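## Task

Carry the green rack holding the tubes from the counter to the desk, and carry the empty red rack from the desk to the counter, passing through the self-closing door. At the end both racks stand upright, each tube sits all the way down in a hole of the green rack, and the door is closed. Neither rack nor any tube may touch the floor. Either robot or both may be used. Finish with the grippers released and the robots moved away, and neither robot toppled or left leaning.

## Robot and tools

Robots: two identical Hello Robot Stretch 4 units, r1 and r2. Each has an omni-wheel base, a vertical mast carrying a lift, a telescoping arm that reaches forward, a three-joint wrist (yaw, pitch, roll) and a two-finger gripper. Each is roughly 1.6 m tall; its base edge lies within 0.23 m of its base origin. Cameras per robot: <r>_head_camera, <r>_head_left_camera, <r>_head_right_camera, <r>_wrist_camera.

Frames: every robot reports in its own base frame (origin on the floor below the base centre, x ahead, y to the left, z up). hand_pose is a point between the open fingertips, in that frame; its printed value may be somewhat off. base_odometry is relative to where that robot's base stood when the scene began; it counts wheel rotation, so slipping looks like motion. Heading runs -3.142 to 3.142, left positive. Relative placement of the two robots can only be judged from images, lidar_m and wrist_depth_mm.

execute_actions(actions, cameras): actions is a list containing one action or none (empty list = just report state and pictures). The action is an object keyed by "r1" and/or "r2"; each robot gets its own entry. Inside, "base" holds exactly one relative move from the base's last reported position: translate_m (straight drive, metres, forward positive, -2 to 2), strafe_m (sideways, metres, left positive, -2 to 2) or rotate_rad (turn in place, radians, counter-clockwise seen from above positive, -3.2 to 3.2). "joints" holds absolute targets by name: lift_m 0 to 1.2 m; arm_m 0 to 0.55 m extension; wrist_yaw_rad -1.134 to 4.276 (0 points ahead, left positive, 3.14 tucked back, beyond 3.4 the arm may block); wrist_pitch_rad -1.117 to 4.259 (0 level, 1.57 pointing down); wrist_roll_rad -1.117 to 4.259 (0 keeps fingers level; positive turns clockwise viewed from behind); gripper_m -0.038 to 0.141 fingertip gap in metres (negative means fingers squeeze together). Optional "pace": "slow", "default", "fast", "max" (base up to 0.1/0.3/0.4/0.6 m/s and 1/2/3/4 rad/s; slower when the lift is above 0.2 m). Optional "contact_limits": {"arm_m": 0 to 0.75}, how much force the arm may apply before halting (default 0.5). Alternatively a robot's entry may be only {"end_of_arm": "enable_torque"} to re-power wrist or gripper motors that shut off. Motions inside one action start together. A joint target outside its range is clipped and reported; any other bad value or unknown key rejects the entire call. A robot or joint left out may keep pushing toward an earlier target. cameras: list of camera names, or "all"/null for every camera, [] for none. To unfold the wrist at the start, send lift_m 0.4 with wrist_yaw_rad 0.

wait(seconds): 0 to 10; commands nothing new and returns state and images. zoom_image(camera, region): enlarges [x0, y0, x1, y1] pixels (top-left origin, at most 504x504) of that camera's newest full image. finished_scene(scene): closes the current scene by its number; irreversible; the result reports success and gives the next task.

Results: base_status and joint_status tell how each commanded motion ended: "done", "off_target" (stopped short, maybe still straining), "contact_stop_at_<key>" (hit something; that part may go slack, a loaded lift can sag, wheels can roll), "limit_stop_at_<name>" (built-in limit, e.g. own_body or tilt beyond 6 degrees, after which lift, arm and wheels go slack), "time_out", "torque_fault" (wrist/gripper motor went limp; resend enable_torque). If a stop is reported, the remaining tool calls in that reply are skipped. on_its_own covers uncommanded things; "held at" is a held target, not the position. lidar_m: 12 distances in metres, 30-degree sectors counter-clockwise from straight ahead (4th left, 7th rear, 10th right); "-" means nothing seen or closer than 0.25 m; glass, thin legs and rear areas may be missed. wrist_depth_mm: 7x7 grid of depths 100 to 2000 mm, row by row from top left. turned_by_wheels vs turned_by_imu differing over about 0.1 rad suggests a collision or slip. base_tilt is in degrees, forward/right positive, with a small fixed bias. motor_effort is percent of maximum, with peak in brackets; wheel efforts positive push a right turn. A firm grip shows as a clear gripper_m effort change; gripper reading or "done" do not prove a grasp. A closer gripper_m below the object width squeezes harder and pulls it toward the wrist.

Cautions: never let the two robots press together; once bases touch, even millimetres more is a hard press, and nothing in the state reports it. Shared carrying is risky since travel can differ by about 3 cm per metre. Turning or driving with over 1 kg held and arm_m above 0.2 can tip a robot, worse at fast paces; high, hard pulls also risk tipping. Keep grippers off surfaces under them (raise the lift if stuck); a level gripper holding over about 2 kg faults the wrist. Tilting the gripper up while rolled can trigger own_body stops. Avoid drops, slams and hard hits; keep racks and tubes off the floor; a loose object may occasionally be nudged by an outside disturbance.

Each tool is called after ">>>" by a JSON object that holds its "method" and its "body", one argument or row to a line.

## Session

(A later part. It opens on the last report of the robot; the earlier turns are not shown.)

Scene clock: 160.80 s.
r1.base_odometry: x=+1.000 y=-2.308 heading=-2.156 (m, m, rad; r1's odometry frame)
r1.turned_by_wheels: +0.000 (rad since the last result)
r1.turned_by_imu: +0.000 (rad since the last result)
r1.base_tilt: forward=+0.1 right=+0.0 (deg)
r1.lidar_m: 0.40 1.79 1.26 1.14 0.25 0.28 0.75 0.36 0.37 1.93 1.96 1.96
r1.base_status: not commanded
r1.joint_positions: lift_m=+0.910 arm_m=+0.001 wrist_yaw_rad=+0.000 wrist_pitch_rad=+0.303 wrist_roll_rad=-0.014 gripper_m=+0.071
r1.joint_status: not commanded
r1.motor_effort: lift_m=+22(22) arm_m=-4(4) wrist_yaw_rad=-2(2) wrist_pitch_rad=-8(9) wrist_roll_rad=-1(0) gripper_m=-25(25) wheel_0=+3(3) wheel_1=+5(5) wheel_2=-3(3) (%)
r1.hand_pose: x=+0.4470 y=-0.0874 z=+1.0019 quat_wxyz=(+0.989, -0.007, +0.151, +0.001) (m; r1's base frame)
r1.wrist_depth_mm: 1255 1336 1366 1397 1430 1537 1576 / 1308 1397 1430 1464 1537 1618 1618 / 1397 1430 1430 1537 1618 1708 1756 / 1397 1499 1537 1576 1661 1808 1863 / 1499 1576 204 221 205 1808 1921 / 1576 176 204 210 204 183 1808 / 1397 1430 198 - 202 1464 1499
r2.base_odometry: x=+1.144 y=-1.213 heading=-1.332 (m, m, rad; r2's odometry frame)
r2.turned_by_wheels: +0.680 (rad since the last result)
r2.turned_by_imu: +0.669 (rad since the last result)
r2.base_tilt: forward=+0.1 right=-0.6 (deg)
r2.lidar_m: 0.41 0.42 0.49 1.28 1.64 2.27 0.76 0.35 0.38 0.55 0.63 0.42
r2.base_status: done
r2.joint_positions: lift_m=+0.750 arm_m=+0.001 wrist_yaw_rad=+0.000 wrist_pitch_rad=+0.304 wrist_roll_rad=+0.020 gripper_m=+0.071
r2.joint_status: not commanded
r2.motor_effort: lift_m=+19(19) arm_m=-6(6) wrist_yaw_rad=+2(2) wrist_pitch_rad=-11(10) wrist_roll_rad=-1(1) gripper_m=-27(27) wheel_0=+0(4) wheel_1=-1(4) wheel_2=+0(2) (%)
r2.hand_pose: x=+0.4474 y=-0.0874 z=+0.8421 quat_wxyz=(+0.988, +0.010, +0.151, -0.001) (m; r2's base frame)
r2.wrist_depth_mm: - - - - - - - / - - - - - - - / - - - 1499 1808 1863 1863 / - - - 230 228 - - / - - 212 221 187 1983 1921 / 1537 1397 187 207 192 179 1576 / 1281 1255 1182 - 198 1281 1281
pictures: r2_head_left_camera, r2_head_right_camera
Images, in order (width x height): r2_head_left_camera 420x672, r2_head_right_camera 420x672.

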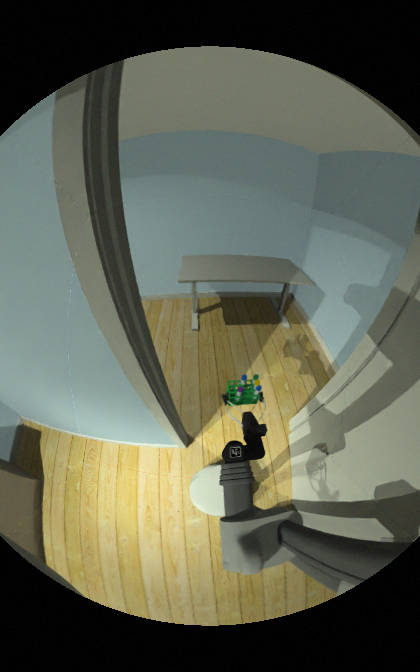

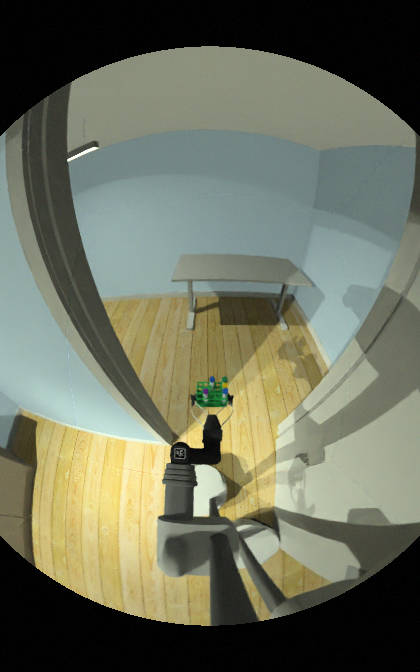

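>>> {"method": "execute_actions", "body": {
  "actions": [
    {"r2":{"base":{"strafe_m":-0.07}}}
  ],
  "cameras": []
}}

>>> {"method": "execute_actions", "body": {
  "actions": [
    {"r2":{"base":{"translate_m":0.15}}}
  ],
  "cameras": ["r2_head_right_camera"]
}}

Scene clock: 169.63 s.
r1.base_odometry: x=+1.000 y=-2.308 heading=-2.156 (m, m, rad; r1's odometry frame)
r1.turned_by_wheels: +0.000 (rad since the last result)
r1.turned_by_imu: +0.001 (rad since the last result)
r1.base_tilt: forward=+0.1 right=+0.0 (deg)
r1.lidar_m: 0.42 1.78 1.26 1.17 0.25 0.28 0.74 0.30 0.35 1.93 1.96 1.94
r1.base_status: not commanded
r1.joint_positions: lift_m=+0.910 arm_m=+0.001 wrist_yaw_rad=+0.000 wrist_pitch_rad=+0.303 wrist_roll_rad=-0.014 gripper_m=+0.071
r1.joint_status: not commanded
r1.motor_effort: lift_m=+22(22) arm_m=-4(4) wrist_yaw_rad=+0(2) wrist_pitch_rad=-8(9) wrist_roll_rad=-1(1) gripper_m=-24(24) wheel_0=+3(3) wheel_1=+5(5) wheel_2=-3(3) (%)
r1.hand_pose: x=+0.4470 y=-0.0874 z=+1.0019 quat_wxyz=(+0.989, -0.007, +0.151, +0.001) (m; r1's base frame)
r1.wrist_depth_mm: 1281 1308 1366 1366 1499 1537 1576 / 1308 1366 1464 1464 1537 1618 1708 / 1397 1430 1464 1499 1618 1661 1808 / 1464 1464 1576 1618 1708 1808 1863 / 1499 1537 204 222 205 1863 1983 / 1576 176 204 211 203 183 1863 / 1397 1430 197 - 202 1464 1499
r2.base_odometry: x=+1.076 y=-1.230 heading=-1.332 (m, m, rad; r2's odometry frame)
r2.turned_by_wheels: +0.000 (rad since the last result)
r2.turned_by_imu: +0.002 (rad since the last result)
r2.base_tilt: forward=+0.1 right=-0.6 (deg)
r2.lidar_m: 0.41 0.43 0.49 1.32 1.73 2.32 0.59 0.30 0.38 0.48 0.54 0.41
r2.base_status: done
r2.joint_positions: lift_m=+0.750 arm_m=+0.001 wrist_yaw_rad=+0.000 wrist_pitch_rad=+0.304 wrist_roll_rad=+0.020 gripper_m=+0.071
r2.joint_status: not commanded
r2.motor_effort: lift_m=+19(19) arm_m=-6(6) wrist_yaw_rad=+2(2) wrist_pitch_rad=-11(11) wrist_roll_rad=-1(1) gripper_m=-25(25) wheel_0=+0(6) wheel_1=+2(7) wheel_2=+0(4) (%)
r2.hand_pose: x=+0.4474 y=-0.0874 z=+0.8421 quat_wxyz=(+0.988, +0.010, +0.151, -0.002) (m; r2's base frame)
r2.wrist_depth_mm: - - - - - - 1983 / - - - - - - 1921 / - - - 1537 1863 1921 1863 / - - - 226 229 - 1921 / - - 212 221 185 1921 1863 / 1537 1464 187 207 192 180 1576 / 1255 1229 1205 - 199 1255 1255
pictures: none
No camera images: the call's "cameras" was empty. Leave "cameras" out to get every camera's image.

Scene clock: 171.47 s.
r1.base_odometry: x=+1.000 y=-2.308 heading=-2.156 (m, m, rad; r1's odometry frame)
r1.turned_by_wheels: +0.000 (rad since the last result)
r1.turned_by_imu: +0.000 (rad since the last result)
r1.base_tilt: forward=+0.1 right=-0.1 (deg)
r1.lidar_m: 0.40 1.78 1.27 1.16 0.25 0.28 0.74 0.47 0.55 1.94 1.96 1.95
r1.base_status: not commanded
r1.joint_positions: lift_m=+0.910 arm_m=+0.001 wrist_yaw_rad=+0.000 wrist_pitch_rad=+0.303 wrist_roll_rad=-0.014 gripper_m=+0.071
r1.joint_status: not commanded
r1.motor_effort: lift_m=+22(22) arm_m=-4(4) wrist_yaw_rad=-2(1) wrist_pitch_rad=-9(8) wrist_roll_rad=-1(1) gripper_m=-23(25) wheel_0=+3(3) wheel_1=+5(5) wheel_2=-3(3) (%)
r1.hand_pose: x=+0.4470 y=-0.0874 z=+1.0019 quat_wxyz=(+0.989, -0.007, +0.151, +0.001) (m; r1's base frame)
r1.wrist_depth_mm: 1281 1308 1366 1430 1464 1499 1576 / 1308 1336 1430 1464 1537 1576 1618 / 1397 1430 1464 1499 1618 1661 1708 / 1499 1537 1576 1618 1661 1808 1863 / 1537 1576 204 222 205 1808 1921 / 1576 175 204 210 204 182 1808 / 1397 1430 197 - 202 1464 1499
r2.base_odometry: x=+1.111 y=-1.376 heading=-1.332 (m, m, rad; r2's odometry frame)
r2.turned_by_wheels: +0.000 (rad since the last result)
r2.turned_by_imu: +0.000 (rad since the last result)
r2.base_tilt: forward=+0.1 right=-0.5 (deg)
r2.lidar_m: 0.39 0.41 0.33 0.77 1.71 2.36 0.54 0.45 0.51 0.50 0.55 0.44
r2.base_status: done
r2.joint_positions: lift_m=+0.750 arm_m=+0.001 wrist_yaw_rad=+0.000 wrist_pitch_rad=+0.304 wrist_roll_rad=+0.020 gripper_m=+0.071
r2.joint_status: not commanded
r2.motor_effort: lift_m=+19(19) arm_m=-6(6) wrist_yaw_rad=+2(2) wrist_pitch_rad=-11(11) wrist_roll_rad=-1(1) gripper_m=-25(29) wheel_0=-1(4) wheel_1=+0(5) wheel_2=+0(6) (%)
r2.hand_pose: x=+0.4474 y=-0.0874 z=+0.8421 quat_wxyz=(+0.988, +0.010, +0.151, -0.002) (m; r2's base frame)
r2.wrist_depth_mm: 1983 1983 1983 1863 1863 1983 1808 / - - - - - - 1921 / - - - 1336 1499 1863 1863 / - - - 229 229 - 1863 / - - 212 221 186 1863 1863 / 1618 1430 188 207 191 178 1576 / 1308 1229 1182 - 198 1281 1255
pictures: r2_head_right_camera
Images, in order (width x height): r2_head_right_camera 420x672.

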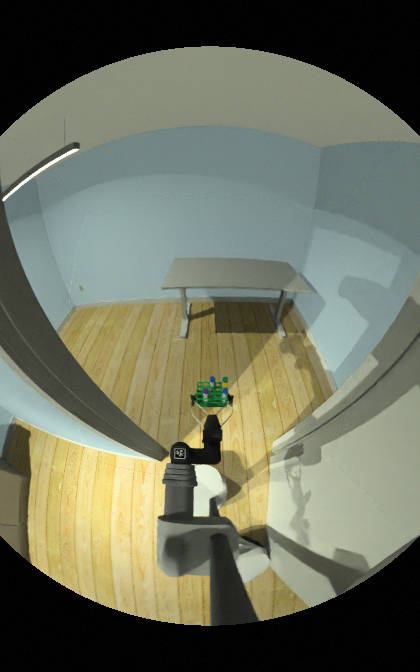

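>>> {"method": "execute_actions", "body": {
  "actions": [
    {"r2":{"base":{"strafe_m":-0.21}}}
  ],
  "cameras": []
}}

>>> {"method": "execute_actions", "body": {
  "actions": [
    {"r1":{"base":{"translate_m":0.3},"pace":"slow"}}
  ],
  "cameras": ["r2_head_right_camera","r1_head_right_camera"]
}}

Scene clock: 175.57 s.
r1.base_odometry: x=+1.000 y=-2.308 heading=-2.156 (m, m, rad; r1's odometry frame)
r1.turned_by_wheels: +0.000 (rad since the last result)
r1.turned_by_imu: +0.000 (rad since the last result)
r1.base_tilt: forward=+0.1 right=+0.0 (deg)
r1.lidar_m: 0.41 1.78 1.26 1.15 0.25 0.27 0.41 0.42 1.04 1.95 1.94 1.94
r1.base_status: not commanded
r1.joint_positions: lift_m=+0.910 arm_m=+0.001 wrist_yaw_rad=+0.000 wrist_pitch_rad=+0.303 wrist_roll_rad=-0.014 gripper_m=+0.071
r1.joint_status: not commanded
r1.motor_effort: lift_m=+22(23) arm_m=-4(4) wrist_yaw_rad=-3(0) wrist_pitch_rad=-8(9) wrist_roll_rad=+0(1) gripper_m=-24(24) wheel_0=+3(3) wheel_1=+5(5) wheel_2=-3(3) (%)
r1.hand_pose: x=+0.4470 y=-0.0874 z=+1.0019 quat_wxyz=(+0.989, -0.007, +0.151, +0.001) (m; r1's base frame)
r1.wrist_depth_mm: 1281 1308 1366 1397 1464 1576 1576 / 1308 1366 1430 1499 1537 1618 1661 / 1397 1430 1464 1537 1576 1661 1756 / 1464 1537 1537 1618 1661 1808 1863 / 1499 1537 203 222 206 1808 1983 / 1537 176 204 209 203 182 1808 / 1397 1464 198 - 201 1430 1464
r2.base_odometry: x=+0.907 y=-1.425 heading=-1.332 (m, m, rad; r2's odometry frame)
r2.turned_by_wheels: +0.000 (rad since the last result)
r2.turned_by_imu: +0.001 (rad since the last result)
r2.base_tilt: forward=+0.1 right=-0.6 (deg)
r2.lidar_m: 0.39 1.61 0.53 0.81 1.94 2.51 0.38 0.43 0.31 0.30 0.33 0.41
r2.base_status: done
r2.joint_positions: lift_m=+0.750 arm_m=+0.001 wrist_yaw_rad=+0.000 wrist_pitch_rad=+0.304 wrist_roll_rad=+0.020 gripper_m=+0.071
r2.joint_status: not commanded
r2.motor_effort: lift_m=+19(19) arm_m=-6(6) wrist_yaw_rad=+3(3) wrist_pitch_rad=-11(11) wrist_roll_rad=-1(1) gripper_m=-25(27) wheel_0=-2(7) wheel_1=+1(8) wheel_2=+0(4) (%)
r2.hand_pose: x=+0.4474 y=-0.0874 z=+0.8421 quat_wxyz=(+0.988, +0.010, +0.151, -0.002) (m; r2's base frame)
r2.wrist_depth_mm: 1921 1921 1921 1921 1921 1921 1661 / - - - - - - 1618 / - - 1756 1366 1537 1863 1576 / - - - 229 229 1983 1618 / - - 213 220 187 1921 1576 / 1576 1464 187 207 191 179 1464 / 1281 1255 1160 - 199 1281 1281
pictures: none
No camera images: the call's "cameras" was empty. Leave "cameras" out to get every camera's image.

Scene clock: 180.00 s.
r1.base_odometry: x=+0.834 y=-2.559 heading=-2.156 (m, m, rad; r1's odometry frame)
r1.turned_by_wheels: +0.000 (rad since the last result)
r1.turned_by_imu: +0.001 (rad since the last result)
r1.base_tilt: forward=+0.2 right=+0.0 (deg)
r1.lidar_m: 0.40 1.48 1.30 1.20 1.21 1.28 0.35 0.34 1.42 1.88 1.92 1.61
r1.base_status: done
r1.joint_positions: lift_m=+0.910 arm_m=+0.001 wrist_yaw_rad=+0.000 wrist_pitch_rad=+0.303 wrist_roll_rad=-0.014 gripper_m=+0.071
r1.joint_status: not commanded
r1.motor_effort: lift_m=+22(22) arm_m=-4(4) wrist_yaw_rad=+1(1) wrist_pitch_rad=-8(8) wrist_roll_rad=+0(0) gripper_m=-24(24) wheel_0=+2(4) wheel_1=+3(8) wheel_2=-3(10) (%)
r1.hand_pose: x=+0.4470 y=-0.0874 z=+1.0019 quat_wxyz=(+0.989, -0.007, +0.151, +0.001) (m; r1's base frame)
r1.wrist_depth_mm: 1025 1078 1118 1160 1182 1205 1281 / 1078 1118 1160 1205 1255 1308 1336 / 1098 1182 1182 1229 1308 1336 1430 / 1160 1205 1281 1281 1366 1430 1499 / 1229 1255 204 223 205 1499 1618 / 1281 175 204 209 204 183 1661 / 1336 1366 197 - 202 1464 1499
r2.base_odometry: x=+0.908 y=-1.425 heading=-1.332 (m, m, rad; r2's odometry frame)
r2.turned_by_wheels: +0.000 (rad since the last result)
r2.turned_by_imu: -0.007 (rad since the last result)
r2.base_tilt: forward=+0.1 right=-0.5 (deg)
r2.lidar_m: 0.43 1.59 0.51 0.76 1.94 2.50 0.29 0.25 - 0.25 0.26 0.42
r2.base_status: not commanded
r2.joint_positions: lift_m=+0.750 arm_m=+0.001 wrist_yaw_rad=+0.000 wrist_pitch_rad=+0.304 wrist_roll_rad=+0.020 gripper_m=+0.071
r2.joint_status: not commanded
r2.motor_effort: lift_m=+20(20) arm_m=-5(6) wrist_yaw_rad=+2(10) wrist_pitch_rad=-10(12) wrist_roll_rad=-1(1) gripper_m=-25(24) wheel_0=+2(9) wheel_1=-4(13) wheel_2=+1(9) (%)
r2.hand_pose: x=+0.4474 y=-0.0874 z=+0.8420 quat_wxyz=(+0.988, +0.010, +0.151, -0.001) (m; r2's base frame)
r2.wrist_depth_mm: 1921 1863 1921 1921 1983 1921 1618 / - - - - - - 1618 / - - 1808 1308 1499 1863 1576 / - - - 229 229 - 1618 / - - 213 220 184 1921 1618 / 1618 1397 189 208 191 179 1537 / 1255 1255 1182 - 198 1308 1255
pictures: r1_head_right_camera, r2_head_right_camera
Images, in order (width x height): r1_head_right_camera 420x672, r2_head_right_camera 420x672.

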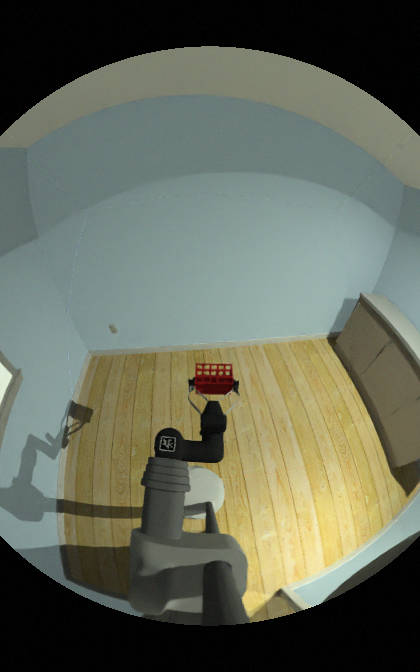

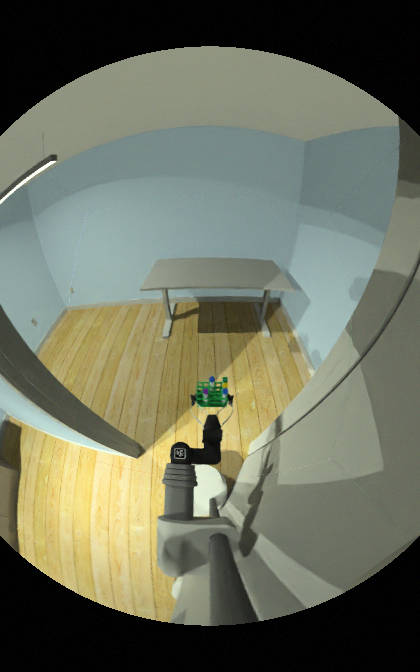

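>>> {"method": "execute_actions", "body": {
  "actions": [
    {"r1":{"base":{"rotate_rad":-1.46},"pace":"slow"},"r2":{"base":{"strafe_m":0.19},"pace":"slow"}}
  ],
  "cameras": []
}}

>>> {"method": "execute_actions", "body": {
  "actions": [
    {"r1":{"base":{"translate_m":1.3}},"r2":{"base":{"translate_m":0.6},"pace":"slow"}}
  ],
  "cameras": ["r2_head_camera","r1_head_camera","r1_head_right_camera"]
}}

Scene clock: 186.87 s.
r1.base_odometry: x=+0.834 y=-2.559 heading=+2.668 (m, m, rad; r1's odometry frame)
r1.turned_by_wheels: -1.459 (rad since the last result)
r1.turned_by_imu: -1.488 (rad since the last result)
r1.base_tilt: forward=+0.1 right=+0.0 (deg)
r1.lidar_m: 0.41 1.96 1.55 1.46 1.50 1.28 1.20 1.27 1.16 0.66 0.55 1.57
r1.base_status: done
r1.joint_positions: lift_m=+0.910 arm_m=+0.001 wrist_yaw_rad=+0.000 wrist_pitch_rad=+0.303 wrist_roll_rad=-0.014 gripper_m=+0.071
r1.joint_status: not commanded
r1.motor_effort: lift_m=+22(22) arm_m=-4(4) wrist_yaw_rad=-2(0) wrist_pitch_rad=-9(8) wrist_roll_rad=-1(1) gripper_m=-23(24) wheel_0=+3(7) wheel_1=+3(7) wheel_2=+4(7) (%)
r1.hand_pose: x=+0.4470 y=-0.0874 z=+1.0019 quat_wxyz=(+0.989, -0.007, +0.151, +0.001) (m; r1's base frame)
r1.wrist_depth_mm: - - - - - 1863 1336 / - - - - - 1921 1366 / 1618 1618 1661 1708 - 1921 1366 / 1708 1708 1808 1708 - 1921 1336 / 1756 1756 204 221 205 1863 1366 / 1756 175 204 210 203 183 1366 / 1397 1430 198 - 202 1430 1366
r2.base_odometry: x=+1.092 y=-1.380 heading=-1.332 (m, m, rad; r2's odometry frame)
r2.turned_by_wheels: +0.000 (rad since the last result)
r2.turned_by_imu: +0.002 (rad since the last result)
r2.base_tilt: forward=+0.1 right=-0.6 (deg)
r2.lidar_m: 0.40 0.45 0.33 0.77 1.75 0.75 0.25 - - 0.25 0.41 0.44
r2.base_status: done
r2.joint_positions: lift_m=+0.750 arm_m=+0.001 wrist_yaw_rad=+0.000 wrist_pitch_rad=+0.304 wrist_roll_rad=+0.020 gripper_m=+0.071
r2.joint_status: not commanded
r2.motor_effort: lift_m=+20(20) arm_m=-5(5) wrist_yaw_rad=+2(1) wrist_pitch_rad=-10(10) wrist_roll_rad=-1(1) gripper_m=-22(25) wheel_0=+0(5) wheel_1=-1(6) wheel_2=+1(0) (%)
r2.hand_pose: x=+0.4474 y=-0.0874 z=+0.8420 quat_wxyz=(+0.988, +0.010, +0.151, -0.001) (m; r2's base frame)
r2.wrist_depth_mm: 1983 1983 1921 1863 1921 1921 1921 / - - - - - - 1921 / - - - 1281 1537 1863 1756 / - - - 229 229 - 1808 / - - 213 220 186 1983 1863 / 1537 1464 188 208 191 178 1576 / 1281 1281 1182 - 198 1281 1229
pictures: none
No camera images: the call's "cameras" was empty. Leave "cameras" out to get every camera's image.

Scene clock: 194.17 s.
r1.base_odometry: x=-0.323 y=-1.966 heading=+2.668 (m, m, rad; r1's odometry frame)
r1.turned_by_wheels: +0.000 (rad since the last result)
r1.turned_by_imu: +0.002 (rad since the last result)
r1.base_tilt: forward=+0.1 right=+0.0 (deg)
r1.lidar_m: 0.42 0.62 0.83 1.52 1.57 2.11 2.52 1.61 1.15 1.08 1.13 0.64
r1.base_status: done
r1.joint_positions: lift_m=+0.910 arm_m=+0.001 wrist_yaw_rad=+0.000 wrist_pitch_rad=+0.303 wrist_roll_rad=-0.014 gripper_m=+0.071
r1.joint_status: not commanded
r1.motor_effort: lift_m=+22(22) arm_m=-4(4) wrist_yaw_rad=+0(1) wrist_pitch_rad=-8(8) wrist_roll_rad=-1(1) gripper_m=-23(24) wheel_0=+2(6) wheel_1=+3(6) wheel_2=-1(12) (%)
r1.hand_pose: x=+0.4470 y=-0.0874 z=+1.0019 quat_wxyz=(+0.989, -0.007, +0.151, +0.001) (m; r1's base frame)
r1.wrist_depth_mm: 866 866 904 904 917 917 931 / 904 917 931 946 960 960 960 / 946 946 960 976 991 1008 1025 / 647 647 661 676 683 759 1078 / 439 442 204 222 205 462 462 / 427 176 204 209 203 183 473 / 452 455 197 - 202 484 1160
r2.base_odometry: x=+1.234 y=-1.963 heading=-1.332 (m, m, rad; r2's odometry frame)
r2.turned_by_wheels: +0.000 (rad since the last result)
r2.turned_by_imu: +0.001 (rad since the last result)
r2.base_tilt: forward=+0.1 right=-0.6 (deg)
r2.lidar_m: 0.40 0.95 2.41 1.10 0.39 0.32 0.31 0.31 0.45 0.90 1.37 0.42
r2.base_status: done
r2.joint_positions: lift_m=+0.750 arm_m=+0.001 wrist_yaw_rad=+0.000 wrist_pitch_rad=+0.304 wrist_roll_rad=+0.020 gripper_m=+0.071
r2.joint_status: not commanded
r2.motor_effort: lift_m=+20(20) arm_m=-5(5) wrist_yaw_rad=+2(2) wrist_pitch_rad=-10(10) wrist_roll_rad=-1(1) gripper_m=-26(25) wheel_0=+1(3) wheel_1=+0(5) wheel_2=-1(5) (%)
r2.hand_pose: x=+0.4474 y=-0.0874 z=+0.8420 quat_wxyz=(+0.988, +0.010, +0.151, -0.001) (m; r2's base frame)
r2.wrist_depth_mm: 1430 1366 1397 1366 1366 1366 1366 / 1430 1464 1464 1430 1464 1430 1464 / 1499 1576 1464 1060 1281 1464 1464 / 1618 854 854 229 229 866 878 / 1661 1661 212 220 186 1661 1661 / 1537 1397 188 208 191 179 1397 / 1281 1281 1138 - 198 1281 1205
pictures: r1_head_camera, r1_head_right_camera, r2_head_camera
Images, in order (width x height): r1_head_camera 420x560, r1_head_right_camera 420x672, r2_head_camera 420x560.

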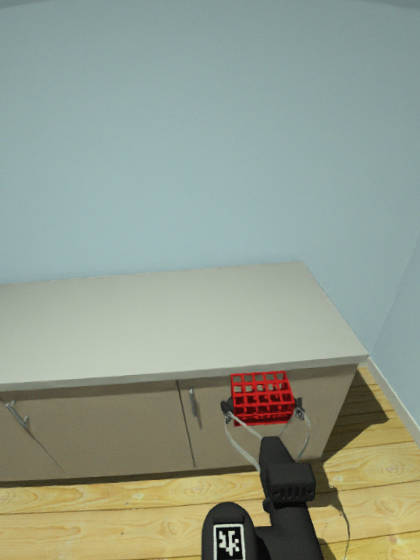

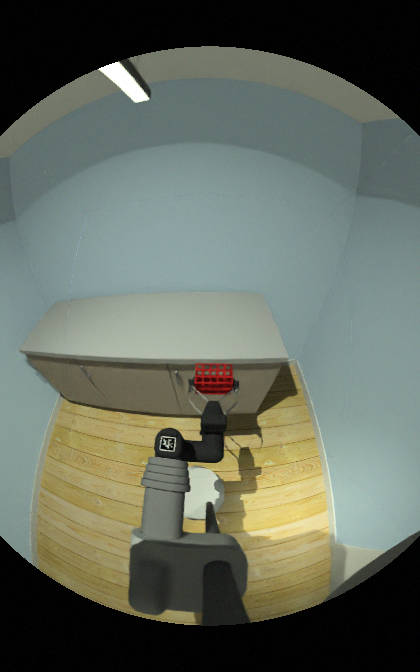

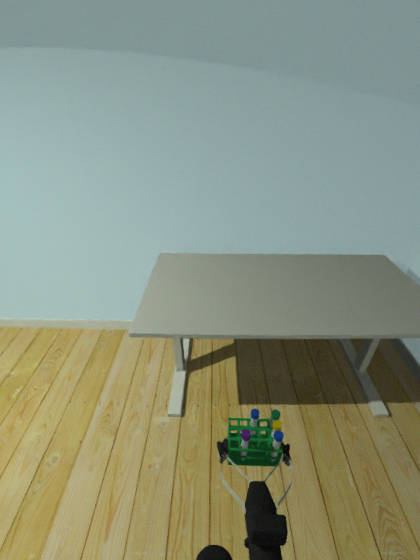

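>>> {"method": "execute_actions", "body": {
  "actions": [
    {"r1":{"base":{"translate_m":0.12},"joints":{"arm_m":0.24}},"r2":{"base":{"translate_m":0.5},"joints":{"arm_m":0.2}}}
  ],
  "cameras": ["r2_head_camera","r1_head_camera"]
}}

>>> {"method": "execute_actions", "body": {
  "actions": [
    {"r1":{"joints":{"lift_m":0.875},"pace":"slow"},"r2":{"joints":{"lift_m":0.69},"pace":"slow"}}
  ],
  "cameras": ["r2_wrist_camera","r1_wrist_camera"]
}}

Scene clock: 201.43 s.
r1.base_odometry: x=-0.430 y=-1.911 heading=+2.669 (m, m, rad; r1's odometry frame)
r1.turned_by_wheels: +0.000 (rad since the last result)
r1.turned_by_imu: +0.001 (rad since the last result)
r1.base_tilt: forward=+0.1 right=+0.0 (deg)
r1.lidar_m: 0.47 0.50 0.66 1.53 1.57 2.11 2.64 1.60 1.13 1.07 1.11 0.51
r1.base_status: done
r1.joint_positions: lift_m=+0.910 arm_m=+0.239 wrist_yaw_rad=+0.000 wrist_pitch_rad=+0.303 wrist_roll_rad=-0.014 gripper_m=+0.071
r1.joint_status: all done
r1.motor_effort: lift_m=+22(22) arm_m=+6(6) wrist_yaw_rad=-2(0) wrist_pitch_rad=-8(9) wrist_roll_rad=+0(1) gripper_m=-24(24) wheel_0=+1(7) wheel_1=+1(7) wheel_2=-1(11) (%)
r1.hand_pose: x=+0.6853 y=-0.0874 z=+1.0020 quat_wxyz=(+0.989, -0.007, +0.151, +0.001) (m; r1's base frame)
r1.wrist_depth_mm: 559 564 569 580 580 591 597 / 585 597 597 609 615 615 621 / 609 621 627 627 634 647 654 / 634 634 640 647 668 661 691 / 436 436 204 221 204 455 462 / 329 175 204 209 204 183 342 / 263 267 197 - 202 273 278
r2.base_odometry: x=+1.353 y=-2.449 heading=-1.332 (m, m, rad; r2's odometry frame)
r2.turned_by_wheels: +0.000 (rad since the last result)
r2.turned_by_imu: +0.002 (rad since the last result)
r2.base_tilt: forward=+0.1 right=-0.6 (deg)
r2.lidar_m: 0.44 0.46 1.70 2.33 1.07 0.79 0.79 0.84 1.04 1.37 0.66 0.47
r2.base_status: done
r2.joint_positions: lift_m=+0.750 arm_m=+0.199 wrist_yaw_rad=+0.000 wrist_pitch_rad=+0.304 wrist_roll_rad=+0.020 gripper_m=+0.071
r2.joint_status: all done
r2.motor_effort: lift_m=+20(20) arm_m=+6(7) wrist_yaw_rad=+1(3) wrist_pitch_rad=-10(11) wrist_roll_rad=-2(1) gripper_m=-26(26) wheel_0=+1(5) wheel_1=+0(5) wheel_2=+2(8) (%)
r2.hand_pose: x=+0.6452 y=-0.0874 z=+0.8420 quat_wxyz=(+0.988, +0.010, +0.151, -0.001) (m; r2's base frame)
r2.wrist_depth_mm: 768 759 750 759 768 750 750 / 798 778 788 778 778 778 778 / 831 809 842 809 809 820 809 / 854 768 768 229 229 788 788 / 517 525 213 220 186 535 530 / 389 357 187 208 191 179 399 / 319 315 294 - 198 319 306
pictures: r1_head_camera, r2_head_camera
Images, in order (width x height): r1_head_camera 420x560, r2_head_camera 420x560.

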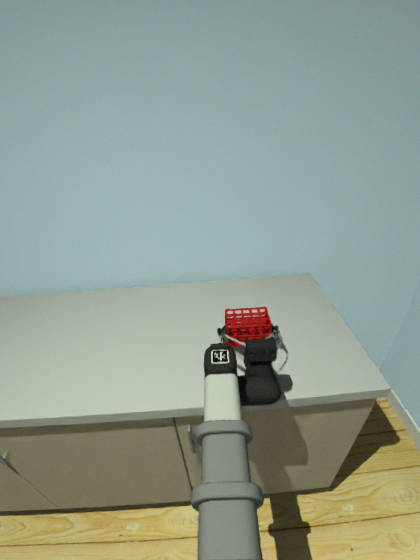

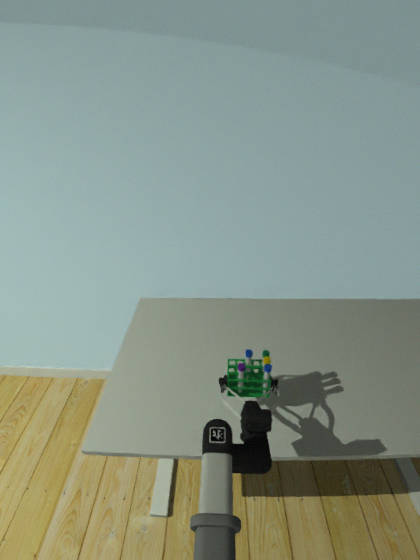

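Scene clock: 202.80 s.
r1.base_odometry: x=-0.430 y=-1.911 heading=+2.669 (m, m, rad; r1's odometry frame)
r1.turned_by_wheels: +0.000 (rad since the last result)
r1.turned_by_imu: +0.000 (rad since the last result)
r1.base_tilt: forward=+0.1 right=+0.0 (deg)
r1.lidar_m: 0.48 0.49 0.66 1.52 1.57 2.11 2.65 1.61 1.14 1.07 1.10 0.51
r1.base_status: not commanded
r1.joint_positions: lift_m=+0.875 arm_m=+0.239 wrist_yaw_rad=+0.000 wrist_pitch_rad=+0.303 wrist_roll_rad=-0.014 gripper_m=+0.071
r1.joint_status: all done
r1.motor_effort: lift_m=+17(23) arm_m=+6(6) wrist_yaw_rad=-2(1) wrist_pitch_rad=-8(8) wrist_roll_rad=+0(1) gripper_m=-24(23) wheel_0=+1(1) wheel_1=+2(2) wheel_2=-1(1) (%)
r1.hand_pose: x=+0.6853 y=-0.0874 z=+0.9673 quat_wxyz=(+0.989, -0.007, +0.151, +0.001) (m; r1's base frame)
r1.wrist_depth_mm: 559 569 569 574 585 591 603 / 585 585 597 603 603 615 627 / 609 621 627 634 647 647 654 / 530 539 544 559 559 569 683 / 359 366 204 221 205 379 382 / 272 176 204 210 204 183 285 / 219 224 198 - 201 227 236
r2.base_odometry: x=+1.353 y=-2.449 heading=-1.332 (m, m, rad; r2's odometry frame)
r2.turned_by_wheels: +0.000 (rad since the last result)
r2.turned_by_imu: +0.000 (rad since the last result)
r2.base_tilt: forward=+0.1 right=-0.6 (deg)
r2.lidar_m: 0.45 0.46 1.71 2.33 1.07 0.80 0.78 0.86 1.03 1.36 0.65 0.47
r2.base_status: not commanded
r2.joint_positions: lift_m=+0.690 arm_m=+0.199 wrist_yaw_rad=+0.000 wrist_pitch_rad=+0.304 wrist_roll_rad=+0.020 gripper_m=+0.071
r2.joint_status: all done
r2.motor_effort: lift_m=+18(21) arm_m=+6(6) wrist_yaw_rad=+2(2) wrist_pitch_rad=-11(11) wrist_roll_rad=-1(2) gripper_m=-29(24) wheel_0=+1(1) wheel_1=+0(1) wheel_2=+2(2) (%)
r2.hand_pose: x=+0.6452 y=-0.0874 z=+0.7822 quat_wxyz=(+0.988, +0.010, +0.151, -0.001) (m; r2's base frame)
r2.wrist_depth_mm: 759 750 759 759 759 741 741 / 778 798 788 788 778 798 778 / 831 831 831 798 820 809 820 / 564 580 574 229 229 585 591 / 392 389 213 221 186 397 399 / 293 267 188 200 191 179 296 / 239 237 220 - 198 238 232
pictures: r1_wrist_camera, r2_wrist_camera
camera_calibration (this result's frames):
r1_wrist_camera: T_world_to_cam=[[0.0028052, -0.999214, 0.039551, -0.13822], [-0.288251, -0.0386804, -0.956773, 1.17559], [0.957551, -0.00871668, -0.288133, -0.152774], [0, 0, 0, 1]] pos_world=[0.485542, -0.0939706, 1.08622]
r2_wrist_camera: T_world_to_cam=[[0.0352337, -0.999234, -0.0170582, -0.0858696], [-0.31365, 0.00515009, -0.949525, 0.997531], [0.948885, 0.0388056, -0.313228, -0.134722], [0, 0, 0, 1]] pos_world=[0.443737, -0.0857132, 0.903517]
Images, in order (width x height): r1_wrist_camera 616x392, r2_wrist_camera 616x392.

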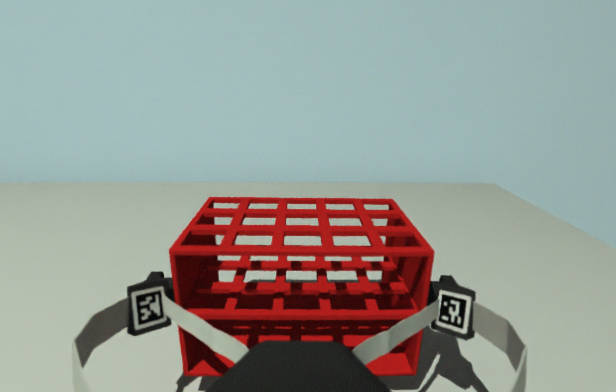

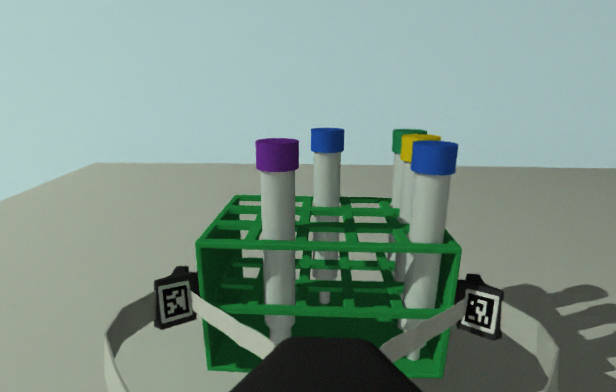

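>>> {"method": "execute_actions", "body": {
  "actions": [
    {"r1":{"joints":{"lift_m":0.863},"pace":"slow"},"r2":{"joints":{"lift_m":0.669},"pace":"slow"}}
  ],
  "cameras": ["r2_wrist_camera","r1_wrist_camera"]
}}

Scene clock: 205.80 s.
r1.base_odometry: x=-0.430 y=-1.911 heading=+2.669 (m, m, rad; r1's odometry frame)
r1.turned_by_wheels: +0.000 (rad since the last result)
r1.turned_by_imu: +0.000 (rad since the last result)
r1.base_tilt: forward=+0.0 right=+0.0 (deg)
r1.lidar_m: 0.49 0.49 0.67 1.53 1.57 2.10 2.64 1.62 1.14 1.07 1.10 0.52
r1.base_status: not commanded
r1.joint_positions: lift_m=+0.863 arm_m=+0.239 wrist_yaw_rad=+0.000 wrist_pitch_rad=+0.303 wrist_roll_rad=-0.014 gripper_m=+0.071
r1.joint_status: all done
r1.motor_effort: lift_m=+17(17) arm_m=+6(6) wrist_yaw_rad=+0(2) wrist_pitch_rad=-9(8) wrist_roll_rad=-1(1) gripper_m=-24(25) wheel_0=+1(1) wheel_1=+1(1) wheel_2=-1(1) (%)
r1.hand_pose: x=+0.6853 y=-0.0874 z=+0.9553 quat_wxyz=(+0.989, -0.007, +0.151, +0.001) (m; r1's base frame)
r1.wrist_depth_mm: 564 564 574 580 585 591 597 / 580 591 597 603 609 621 621 / 615 615 621 634 640 647 654 / 496 504 508 517 525 530 683 / 336 340 204 222 206 355 353 / 254 175 204 208 203 183 265 / 204 208 193 - 201 211 214
r2.base_odometry: x=+1.353 y=-2.449 heading=-1.332 (m, m, rad; r2's odometry frame)
r2.turned_by_wheels: +0.000 (rad since the last result)
r2.turned_by_imu: +0.001 (rad since the last result)
r2.base_tilt: forward=+0.1 right=-0.5 (deg)
r2.lidar_m: 0.44 0.44 1.72 2.33 1.09 0.79 0.79 0.86 1.03 1.36 0.67 0.49
r2.base_status: not commanded
r2.joint_positions: lift_m=+0.669 arm_m=+0.199 wrist_yaw_rad=+0.000 wrist_pitch_rad=+0.304 wrist_roll_rad=+0.020 gripper_m=+0.071
r2.joint_status: all done
r2.motor_effort: lift_m=+18(18) arm_m=+6(5) wrist_yaw_rad=+2(2) wrist_pitch_rad=-10(11) wrist_roll_rad=-1(1) gripper_m=-28(24) wheel_0=+1(1) wheel_1=+0(0) wheel_2=+2(2) (%)
r2.hand_pose: x=+0.6452 y=-0.0874 z=+0.7612 quat_wxyz=(+0.988, +0.010, +0.151, -0.001) (m; r2's base frame)
r2.wrist_depth_mm: 759 759 759 759 759 759 741 / 788 788 788 788 778 778 778 / 842 820 831 715 809 820 831 / 508 512 512 230 229 512 521 / 342 347 212 220 186 349 347 / 257 236 188 208 191 179 262 / 211 209 201 - 196 211 201
pictures: r1_wrist_camera, r2_wrist_camera
camera_calibration (this result's frames):
r1_wrist_camera: T_world_to_cam=[[0.00280519, -0.999214, 0.039551, -0.137745], [-0.288252, -0.0386803, -0.956773, 1.1641], [0.95755, -0.00871673, -0.288134, -0.156233], [0, 0, 0, 1]] pos_world=[0.485542, -0.0939706, 1.07421]
r2_wrist_camera: T_world_to_cam=[[0.0352334, -0.999234, -0.0170582, -0.0862276], [-0.31365, 0.00515017, -0.949525, 0.977599], [0.948885, 0.0388053, -0.313228, -0.141298], [0, 0, 0, 1]] pos_world=[0.443738, -0.0857132, 0.882525]
Images, in order (width x height): r1_wrist_camera 616x392, r2_wrist_camera 616x392.

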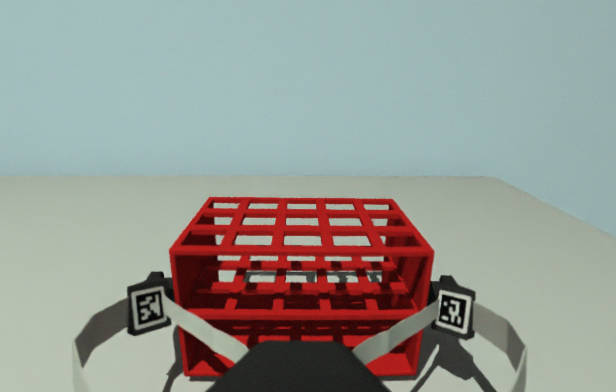

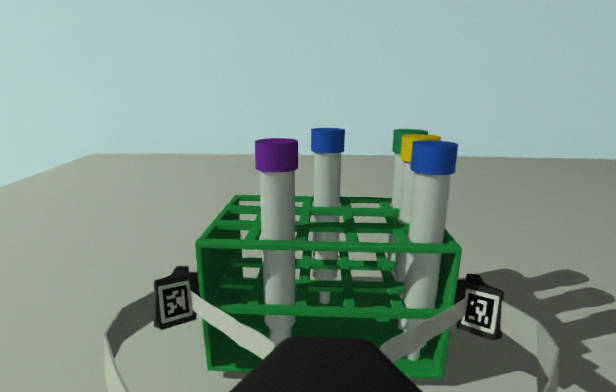

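>>> {"method": "execute_actions", "body": {
  "actions": [
    {"r1":{"joints":{"lift_m":0.861,"gripper_m":0.141},"pace":"slow"},"r2":{"joints":{"lift_m":0.667,"gripper_m":0.141},"pace":"slow"}}
  ],
  "cameras": ["r2_wrist_camera","r1_wrist_camera"]
}}

Scene clock: 210.40 s.
r1.base_odometry: x=-0.430 y=-1.911 heading=+2.669 (m, m, rad; r1's odometry frame)
r1.turned_by_wheels: +0.000 (rad since the last result)
r1.turned_by_imu: +0.000 (rad since the last result)
r1.base_tilt: forward=+0.1 right=-0.1 (deg)
r1.lidar_m: 0.49 0.49 0.66 1.52 1.58 2.12 2.64 1.60 1.14 1.07 1.11 0.52
r1.base_status: not commanded
r1.joint_positions: lift_m=+0.861 arm_m=+0.239 wrist_yaw_rad=+0.000 wrist_pitch_rad=+0.302 wrist_roll_rad=-0.014 gripper_m=+0.141
r1.joint_status: all done
r1.motor_effort: lift_m=+17(19) arm_m=+6(6) wrist_yaw_rad=-1(1) wrist_pitch_rad=-5(8) wrist_roll_rad=+0(0) gripper_m=+0(23) wheel_0=+1(1) wheel_1=+2(1) wheel_2=-1(0) (%)
r1.hand_pose: x=+0.6854 y=-0.0874 z=+0.9536 quat_wxyz=(+0.989, -0.007, +0.150, +0.001) (m; r1's base frame)
r1.wrist_depth_mm: 564 564 574 574 580 591 597 / 585 585 603 603 615 615 621 / 609 615 627 640 640 654 654 / 492 496 459 430 517 525 676 / 334 340 228 244 232 351 353 / 252 231 231 216 206 239 263 / 206 205 208 - 209 210 213
r2.base_odometry: x=+1.353 y=-2.449 heading=-1.332 (m, m, rad; r2's odometry frame)
r2.turned_by_wheels: +0.000 (rad since the last result)
r2.turned_by_imu: +0.001 (rad since the last result)
r2.base_tilt: forward=+0.1 right=-0.6 (deg)
r2.lidar_m: 0.44 0.44 1.72 2.33 1.09 0.80 0.79 0.84 1.03 1.36 0.66 0.49
r2.base_status: not commanded
r2.joint_positions: lift_m=+0.667 arm_m=+0.199 wrist_yaw_rad=+0.000 wrist_pitch_rad=+0.303 wrist_roll_rad=+0.020 gripper_m=+0.141
r2.joint_status: all done
r2.motor_effort: lift_m=+18(16) arm_m=+6(6) wrist_yaw_rad=+2(1) wrist_pitch_rad=-7(10) wrist_roll_rad=-1(1) gripper_m=+2(29) wheel_0=+1(1) wheel_1=+0(0) wheel_2=+2(2) (%)
r2.hand_pose: x=+0.6453 y=-0.0874 z=+0.7595 quat_wxyz=(+0.989, +0.010, +0.151, -0.001) (m; r2's base frame)
r2.wrist_depth_mm: 759 750 759 759 759 750 759 / 798 788 788 788 788 788 778 / 831 831 809 809 809 809 820 / 504 504 508 240 222 517 521 / 340 342 228 205 204 347 345 / 257 246 212 204 204 197 260 / 209 206 209 - 210 208 212
pictures: r1_wrist_camera, r2_wrist_camera
camera_calibration (this result's frames):
r1_wrist_camera: T_world_to_cam=[[0.00276193, -0.999214, 0.0395537, -0.137651], [-0.28721, -0.03868, -0.957086, 1.16208], [0.957864, -0.00871682, -0.287091, -0.158025], [0, 0, 0, 1]] pos_world=[0.485508, -0.0939706, 1.07229]
r2_wrist_camera: T_world_to_cam=[[0.0352516, -0.999234, -0.0170209, -0.0863002], [-0.312635, 0.00515058, -0.949859, 0.975592], [0.949219, 0.0388054, -0.312213, -0.142912], [0, 0, 0, 1]] pos_world=[0.443701, -0.0857132, 0.880587]
Images, in order (width x height): r1_wrist_camera 616x392, r2_wrist_camera 616x392.

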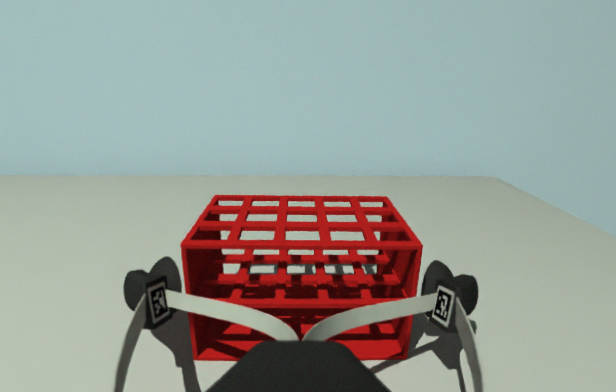

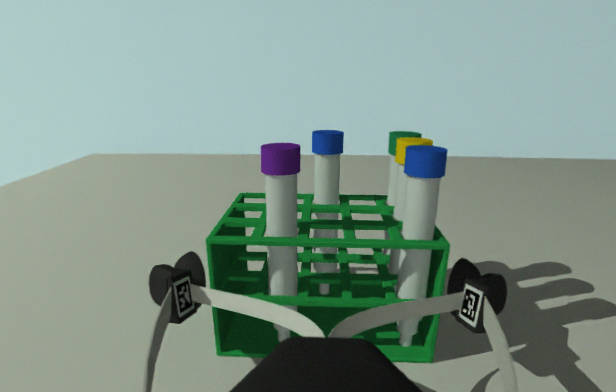

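>>> {"method": "execute_actions", "body": {
  "actions": [
    {"r1":{"joints":{"arm_m":0},"base":{"translate_m":-0.25}},"r2":{"joints":{"arm_m":0},"base":{"translate_m":-0.2}}}
  ]
}}

Scene clock: 213.77 s.
r1.base_odometry: x=-0.207 y=-2.025 heading=+2.668 (m, m, rad; r1's odometry frame)
r1.turned_by_wheels: +0.000 (rad since the last result)
r1.turned_by_imu: +0.000 (rad since the last result)
r1.base_tilt: forward=+0.1 right=+0.0 (deg)
r1.lidar_m: 0.72 0.75 0.99 1.51 1.56 2.10 2.39 1.63 1.15 1.08 1.13 0.78
r1.base_status: done
r1.joint_positions: lift_m=+0.861 arm_m=+0.001 wrist_yaw_rad=+0.000 wrist_pitch_rad=+0.302 wrist_roll_rad=-0.014 gripper_m=+0.141
r1.joint_status: all done
r1.motor_effort: lift_m=+17(17) arm_m=-5(5) wrist_yaw_rad=+0(2) wrist_pitch_rad=-6(7) wrist_roll_rad=-1(1) gripper_m=+1(1) wheel_0=-1(7) wheel_1=-1(7) wheel_2=+0(11) (%)
r1.hand_pose: x=+0.4473 y=-0.0875 z=+0.9535 quat_wxyz=(+0.989, -0.007, +0.151, +0.001) (m; r1's base frame)
r1.wrist_depth_mm: 991 991 1008 1008 1025 1042 1060 / 1025 1042 1060 1060 1060 1078 1098 / 931 946 960 831 1025 1138 1160 / 500 512 521 525 535 539 1205 / 544 549 554 564 574 585 1229 / 574 564 574 591 597 615 1281 / 603 609 621 - 640 654 1281
r2.base_odometry: x=+1.305 y=-2.255 heading=-1.332 (m, m, rad; r2's odometry frame)
r2.turned_by_wheels: +0.000 (rad since the last result)
r2.turned_by_imu: +0.001 (rad since the last result)
r2.base_tilt: forward=+0.2 right=-0.6 (deg)
r2.lidar_m: 0.61 0.68 1.99 2.33 0.77 0.61 0.60 0.61 0.77 1.37 0.93 0.67
r2.base_status: done
r2.joint_positions: lift_m=+0.667 arm_m=+0.001 wrist_yaw_rad=+0.000 wrist_pitch_rad=+0.302 wrist_roll_rad=+0.020 gripper_m=+0.141
r2.joint_status: all done
r2.motor_effort: lift_m=+18(18) arm_m=-6(7) wrist_yaw_rad=+3(1) wrist_pitch_rad=-7(7) wrist_roll_rad=-1(1) gripper_m=+0(3) wheel_0=-1(4) wheel_1=+1(5) wheel_2=+0(8) (%)
r2.hand_pose: x=+0.4475 y=-0.0875 z=+0.7595 quat_wxyz=(+0.989, +0.010, +0.151, -0.002) (m; r2's base frame)
r2.wrist_depth_mm: 1098 1098 1118 1118 1118 1118 1118 / 1160 1160 1160 1182 1138 1160 1160 / 1205 1182 976 647 1008 1008 1060 / 512 517 521 517 517 525 525 / 1336 1336 1336 1366 1308 1336 1336 / 1397 1366 991 1397 1308 198 1366 / 1182 1160 1118 - 1229 1182 1160
pictures: r1_head_camera, r1_head_left_camera, r1_head_right_camera, r1_wrist_camera, r2_head_camera, r2_head_left_camera, r2_head_right_camera, r2_wrist_camera
camera_calibration (this result's frames):
r1_wrist_camera: T_world_to_cam=[[0.00235972, -0.999215, 0.0395527, -0.136923], [-0.2876, -0.0385598, -0.956974, 1.09366], [0.957748, -0.00911717, -0.287465, 0.0704186], [0, 0, 0, 1]] pos_world=[0.247415, -0.0940022, 1.07226]
r2_wrist_camera: T_world_to_cam=[[0.0348651, -0.999247, -0.0170173, -0.0792654], [-0.312537, 0.00527196, -0.949891, 0.913775], [0.949265, 0.0384366, -0.312118, 0.0447176], [0, 0, 0, 1]] pos_world=[0.245903, -0.0857419, 0.880595]
Images, in order (width x height): r1_head_camera 420x560, r1_head_left_camera 420x672, r1_head_right_camera 420x672, r1_wrist_camera 616x392, r2_head_camera 420x560, r2_head_left_camera 420x672, r2_head_right_camera 420x672, r2_wrist_camera 616x392.

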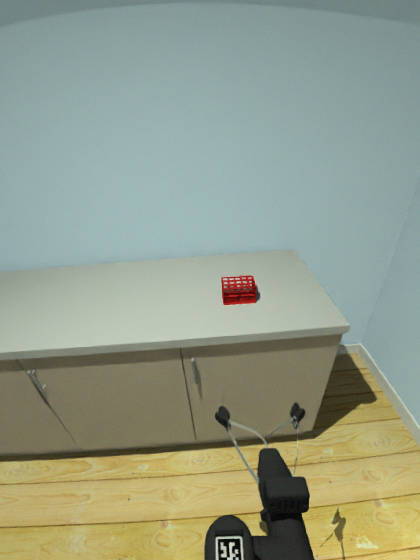

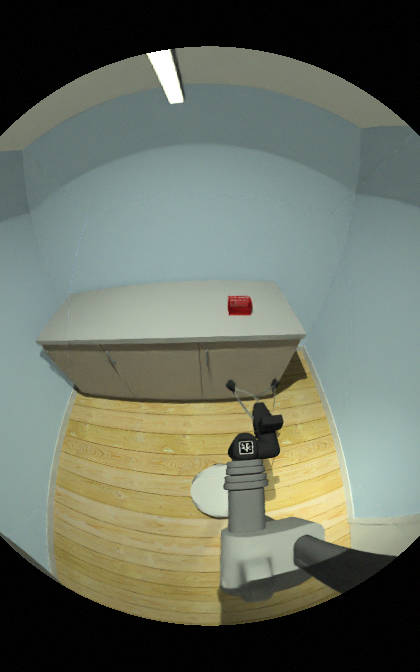

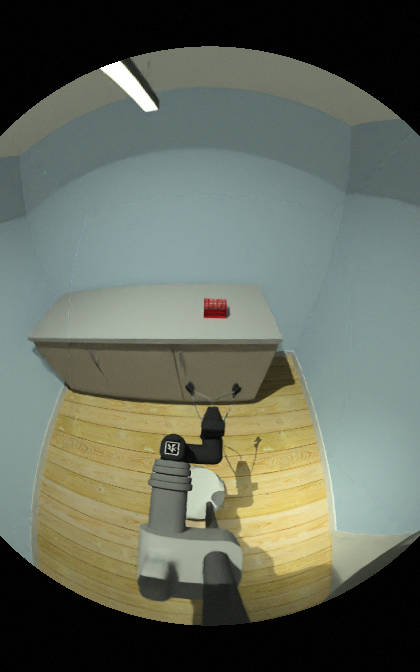

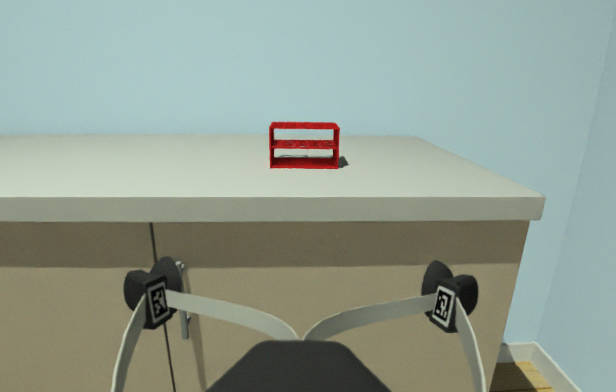

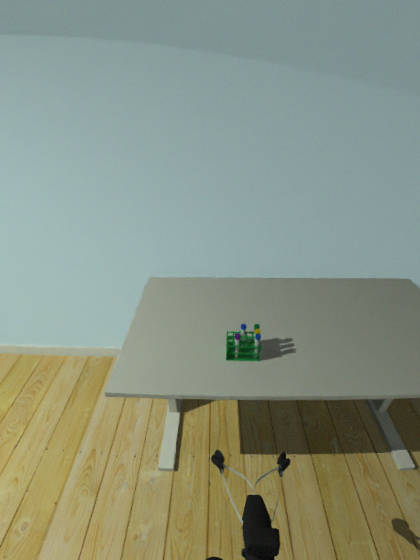

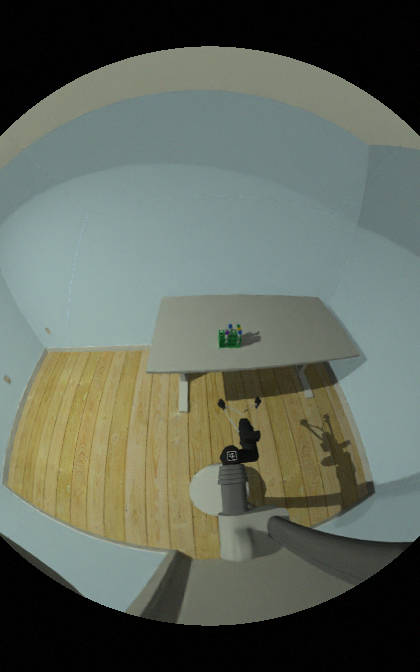

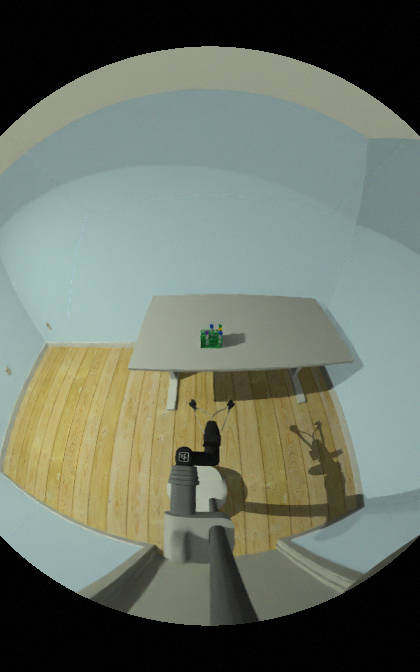

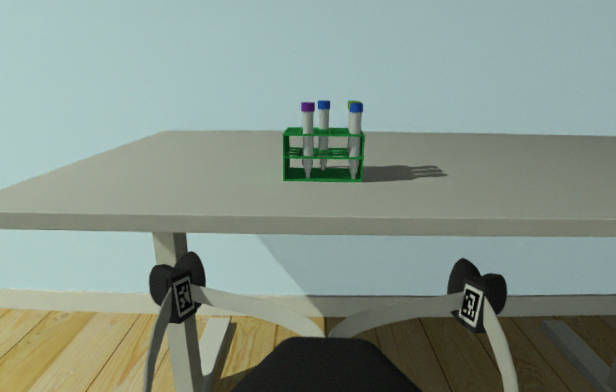

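Tubes are level, and the door appears shut.

>>> {"method": "finished_scene", "body": {
  "scene": 2
}}

The scene is finished: the task was done.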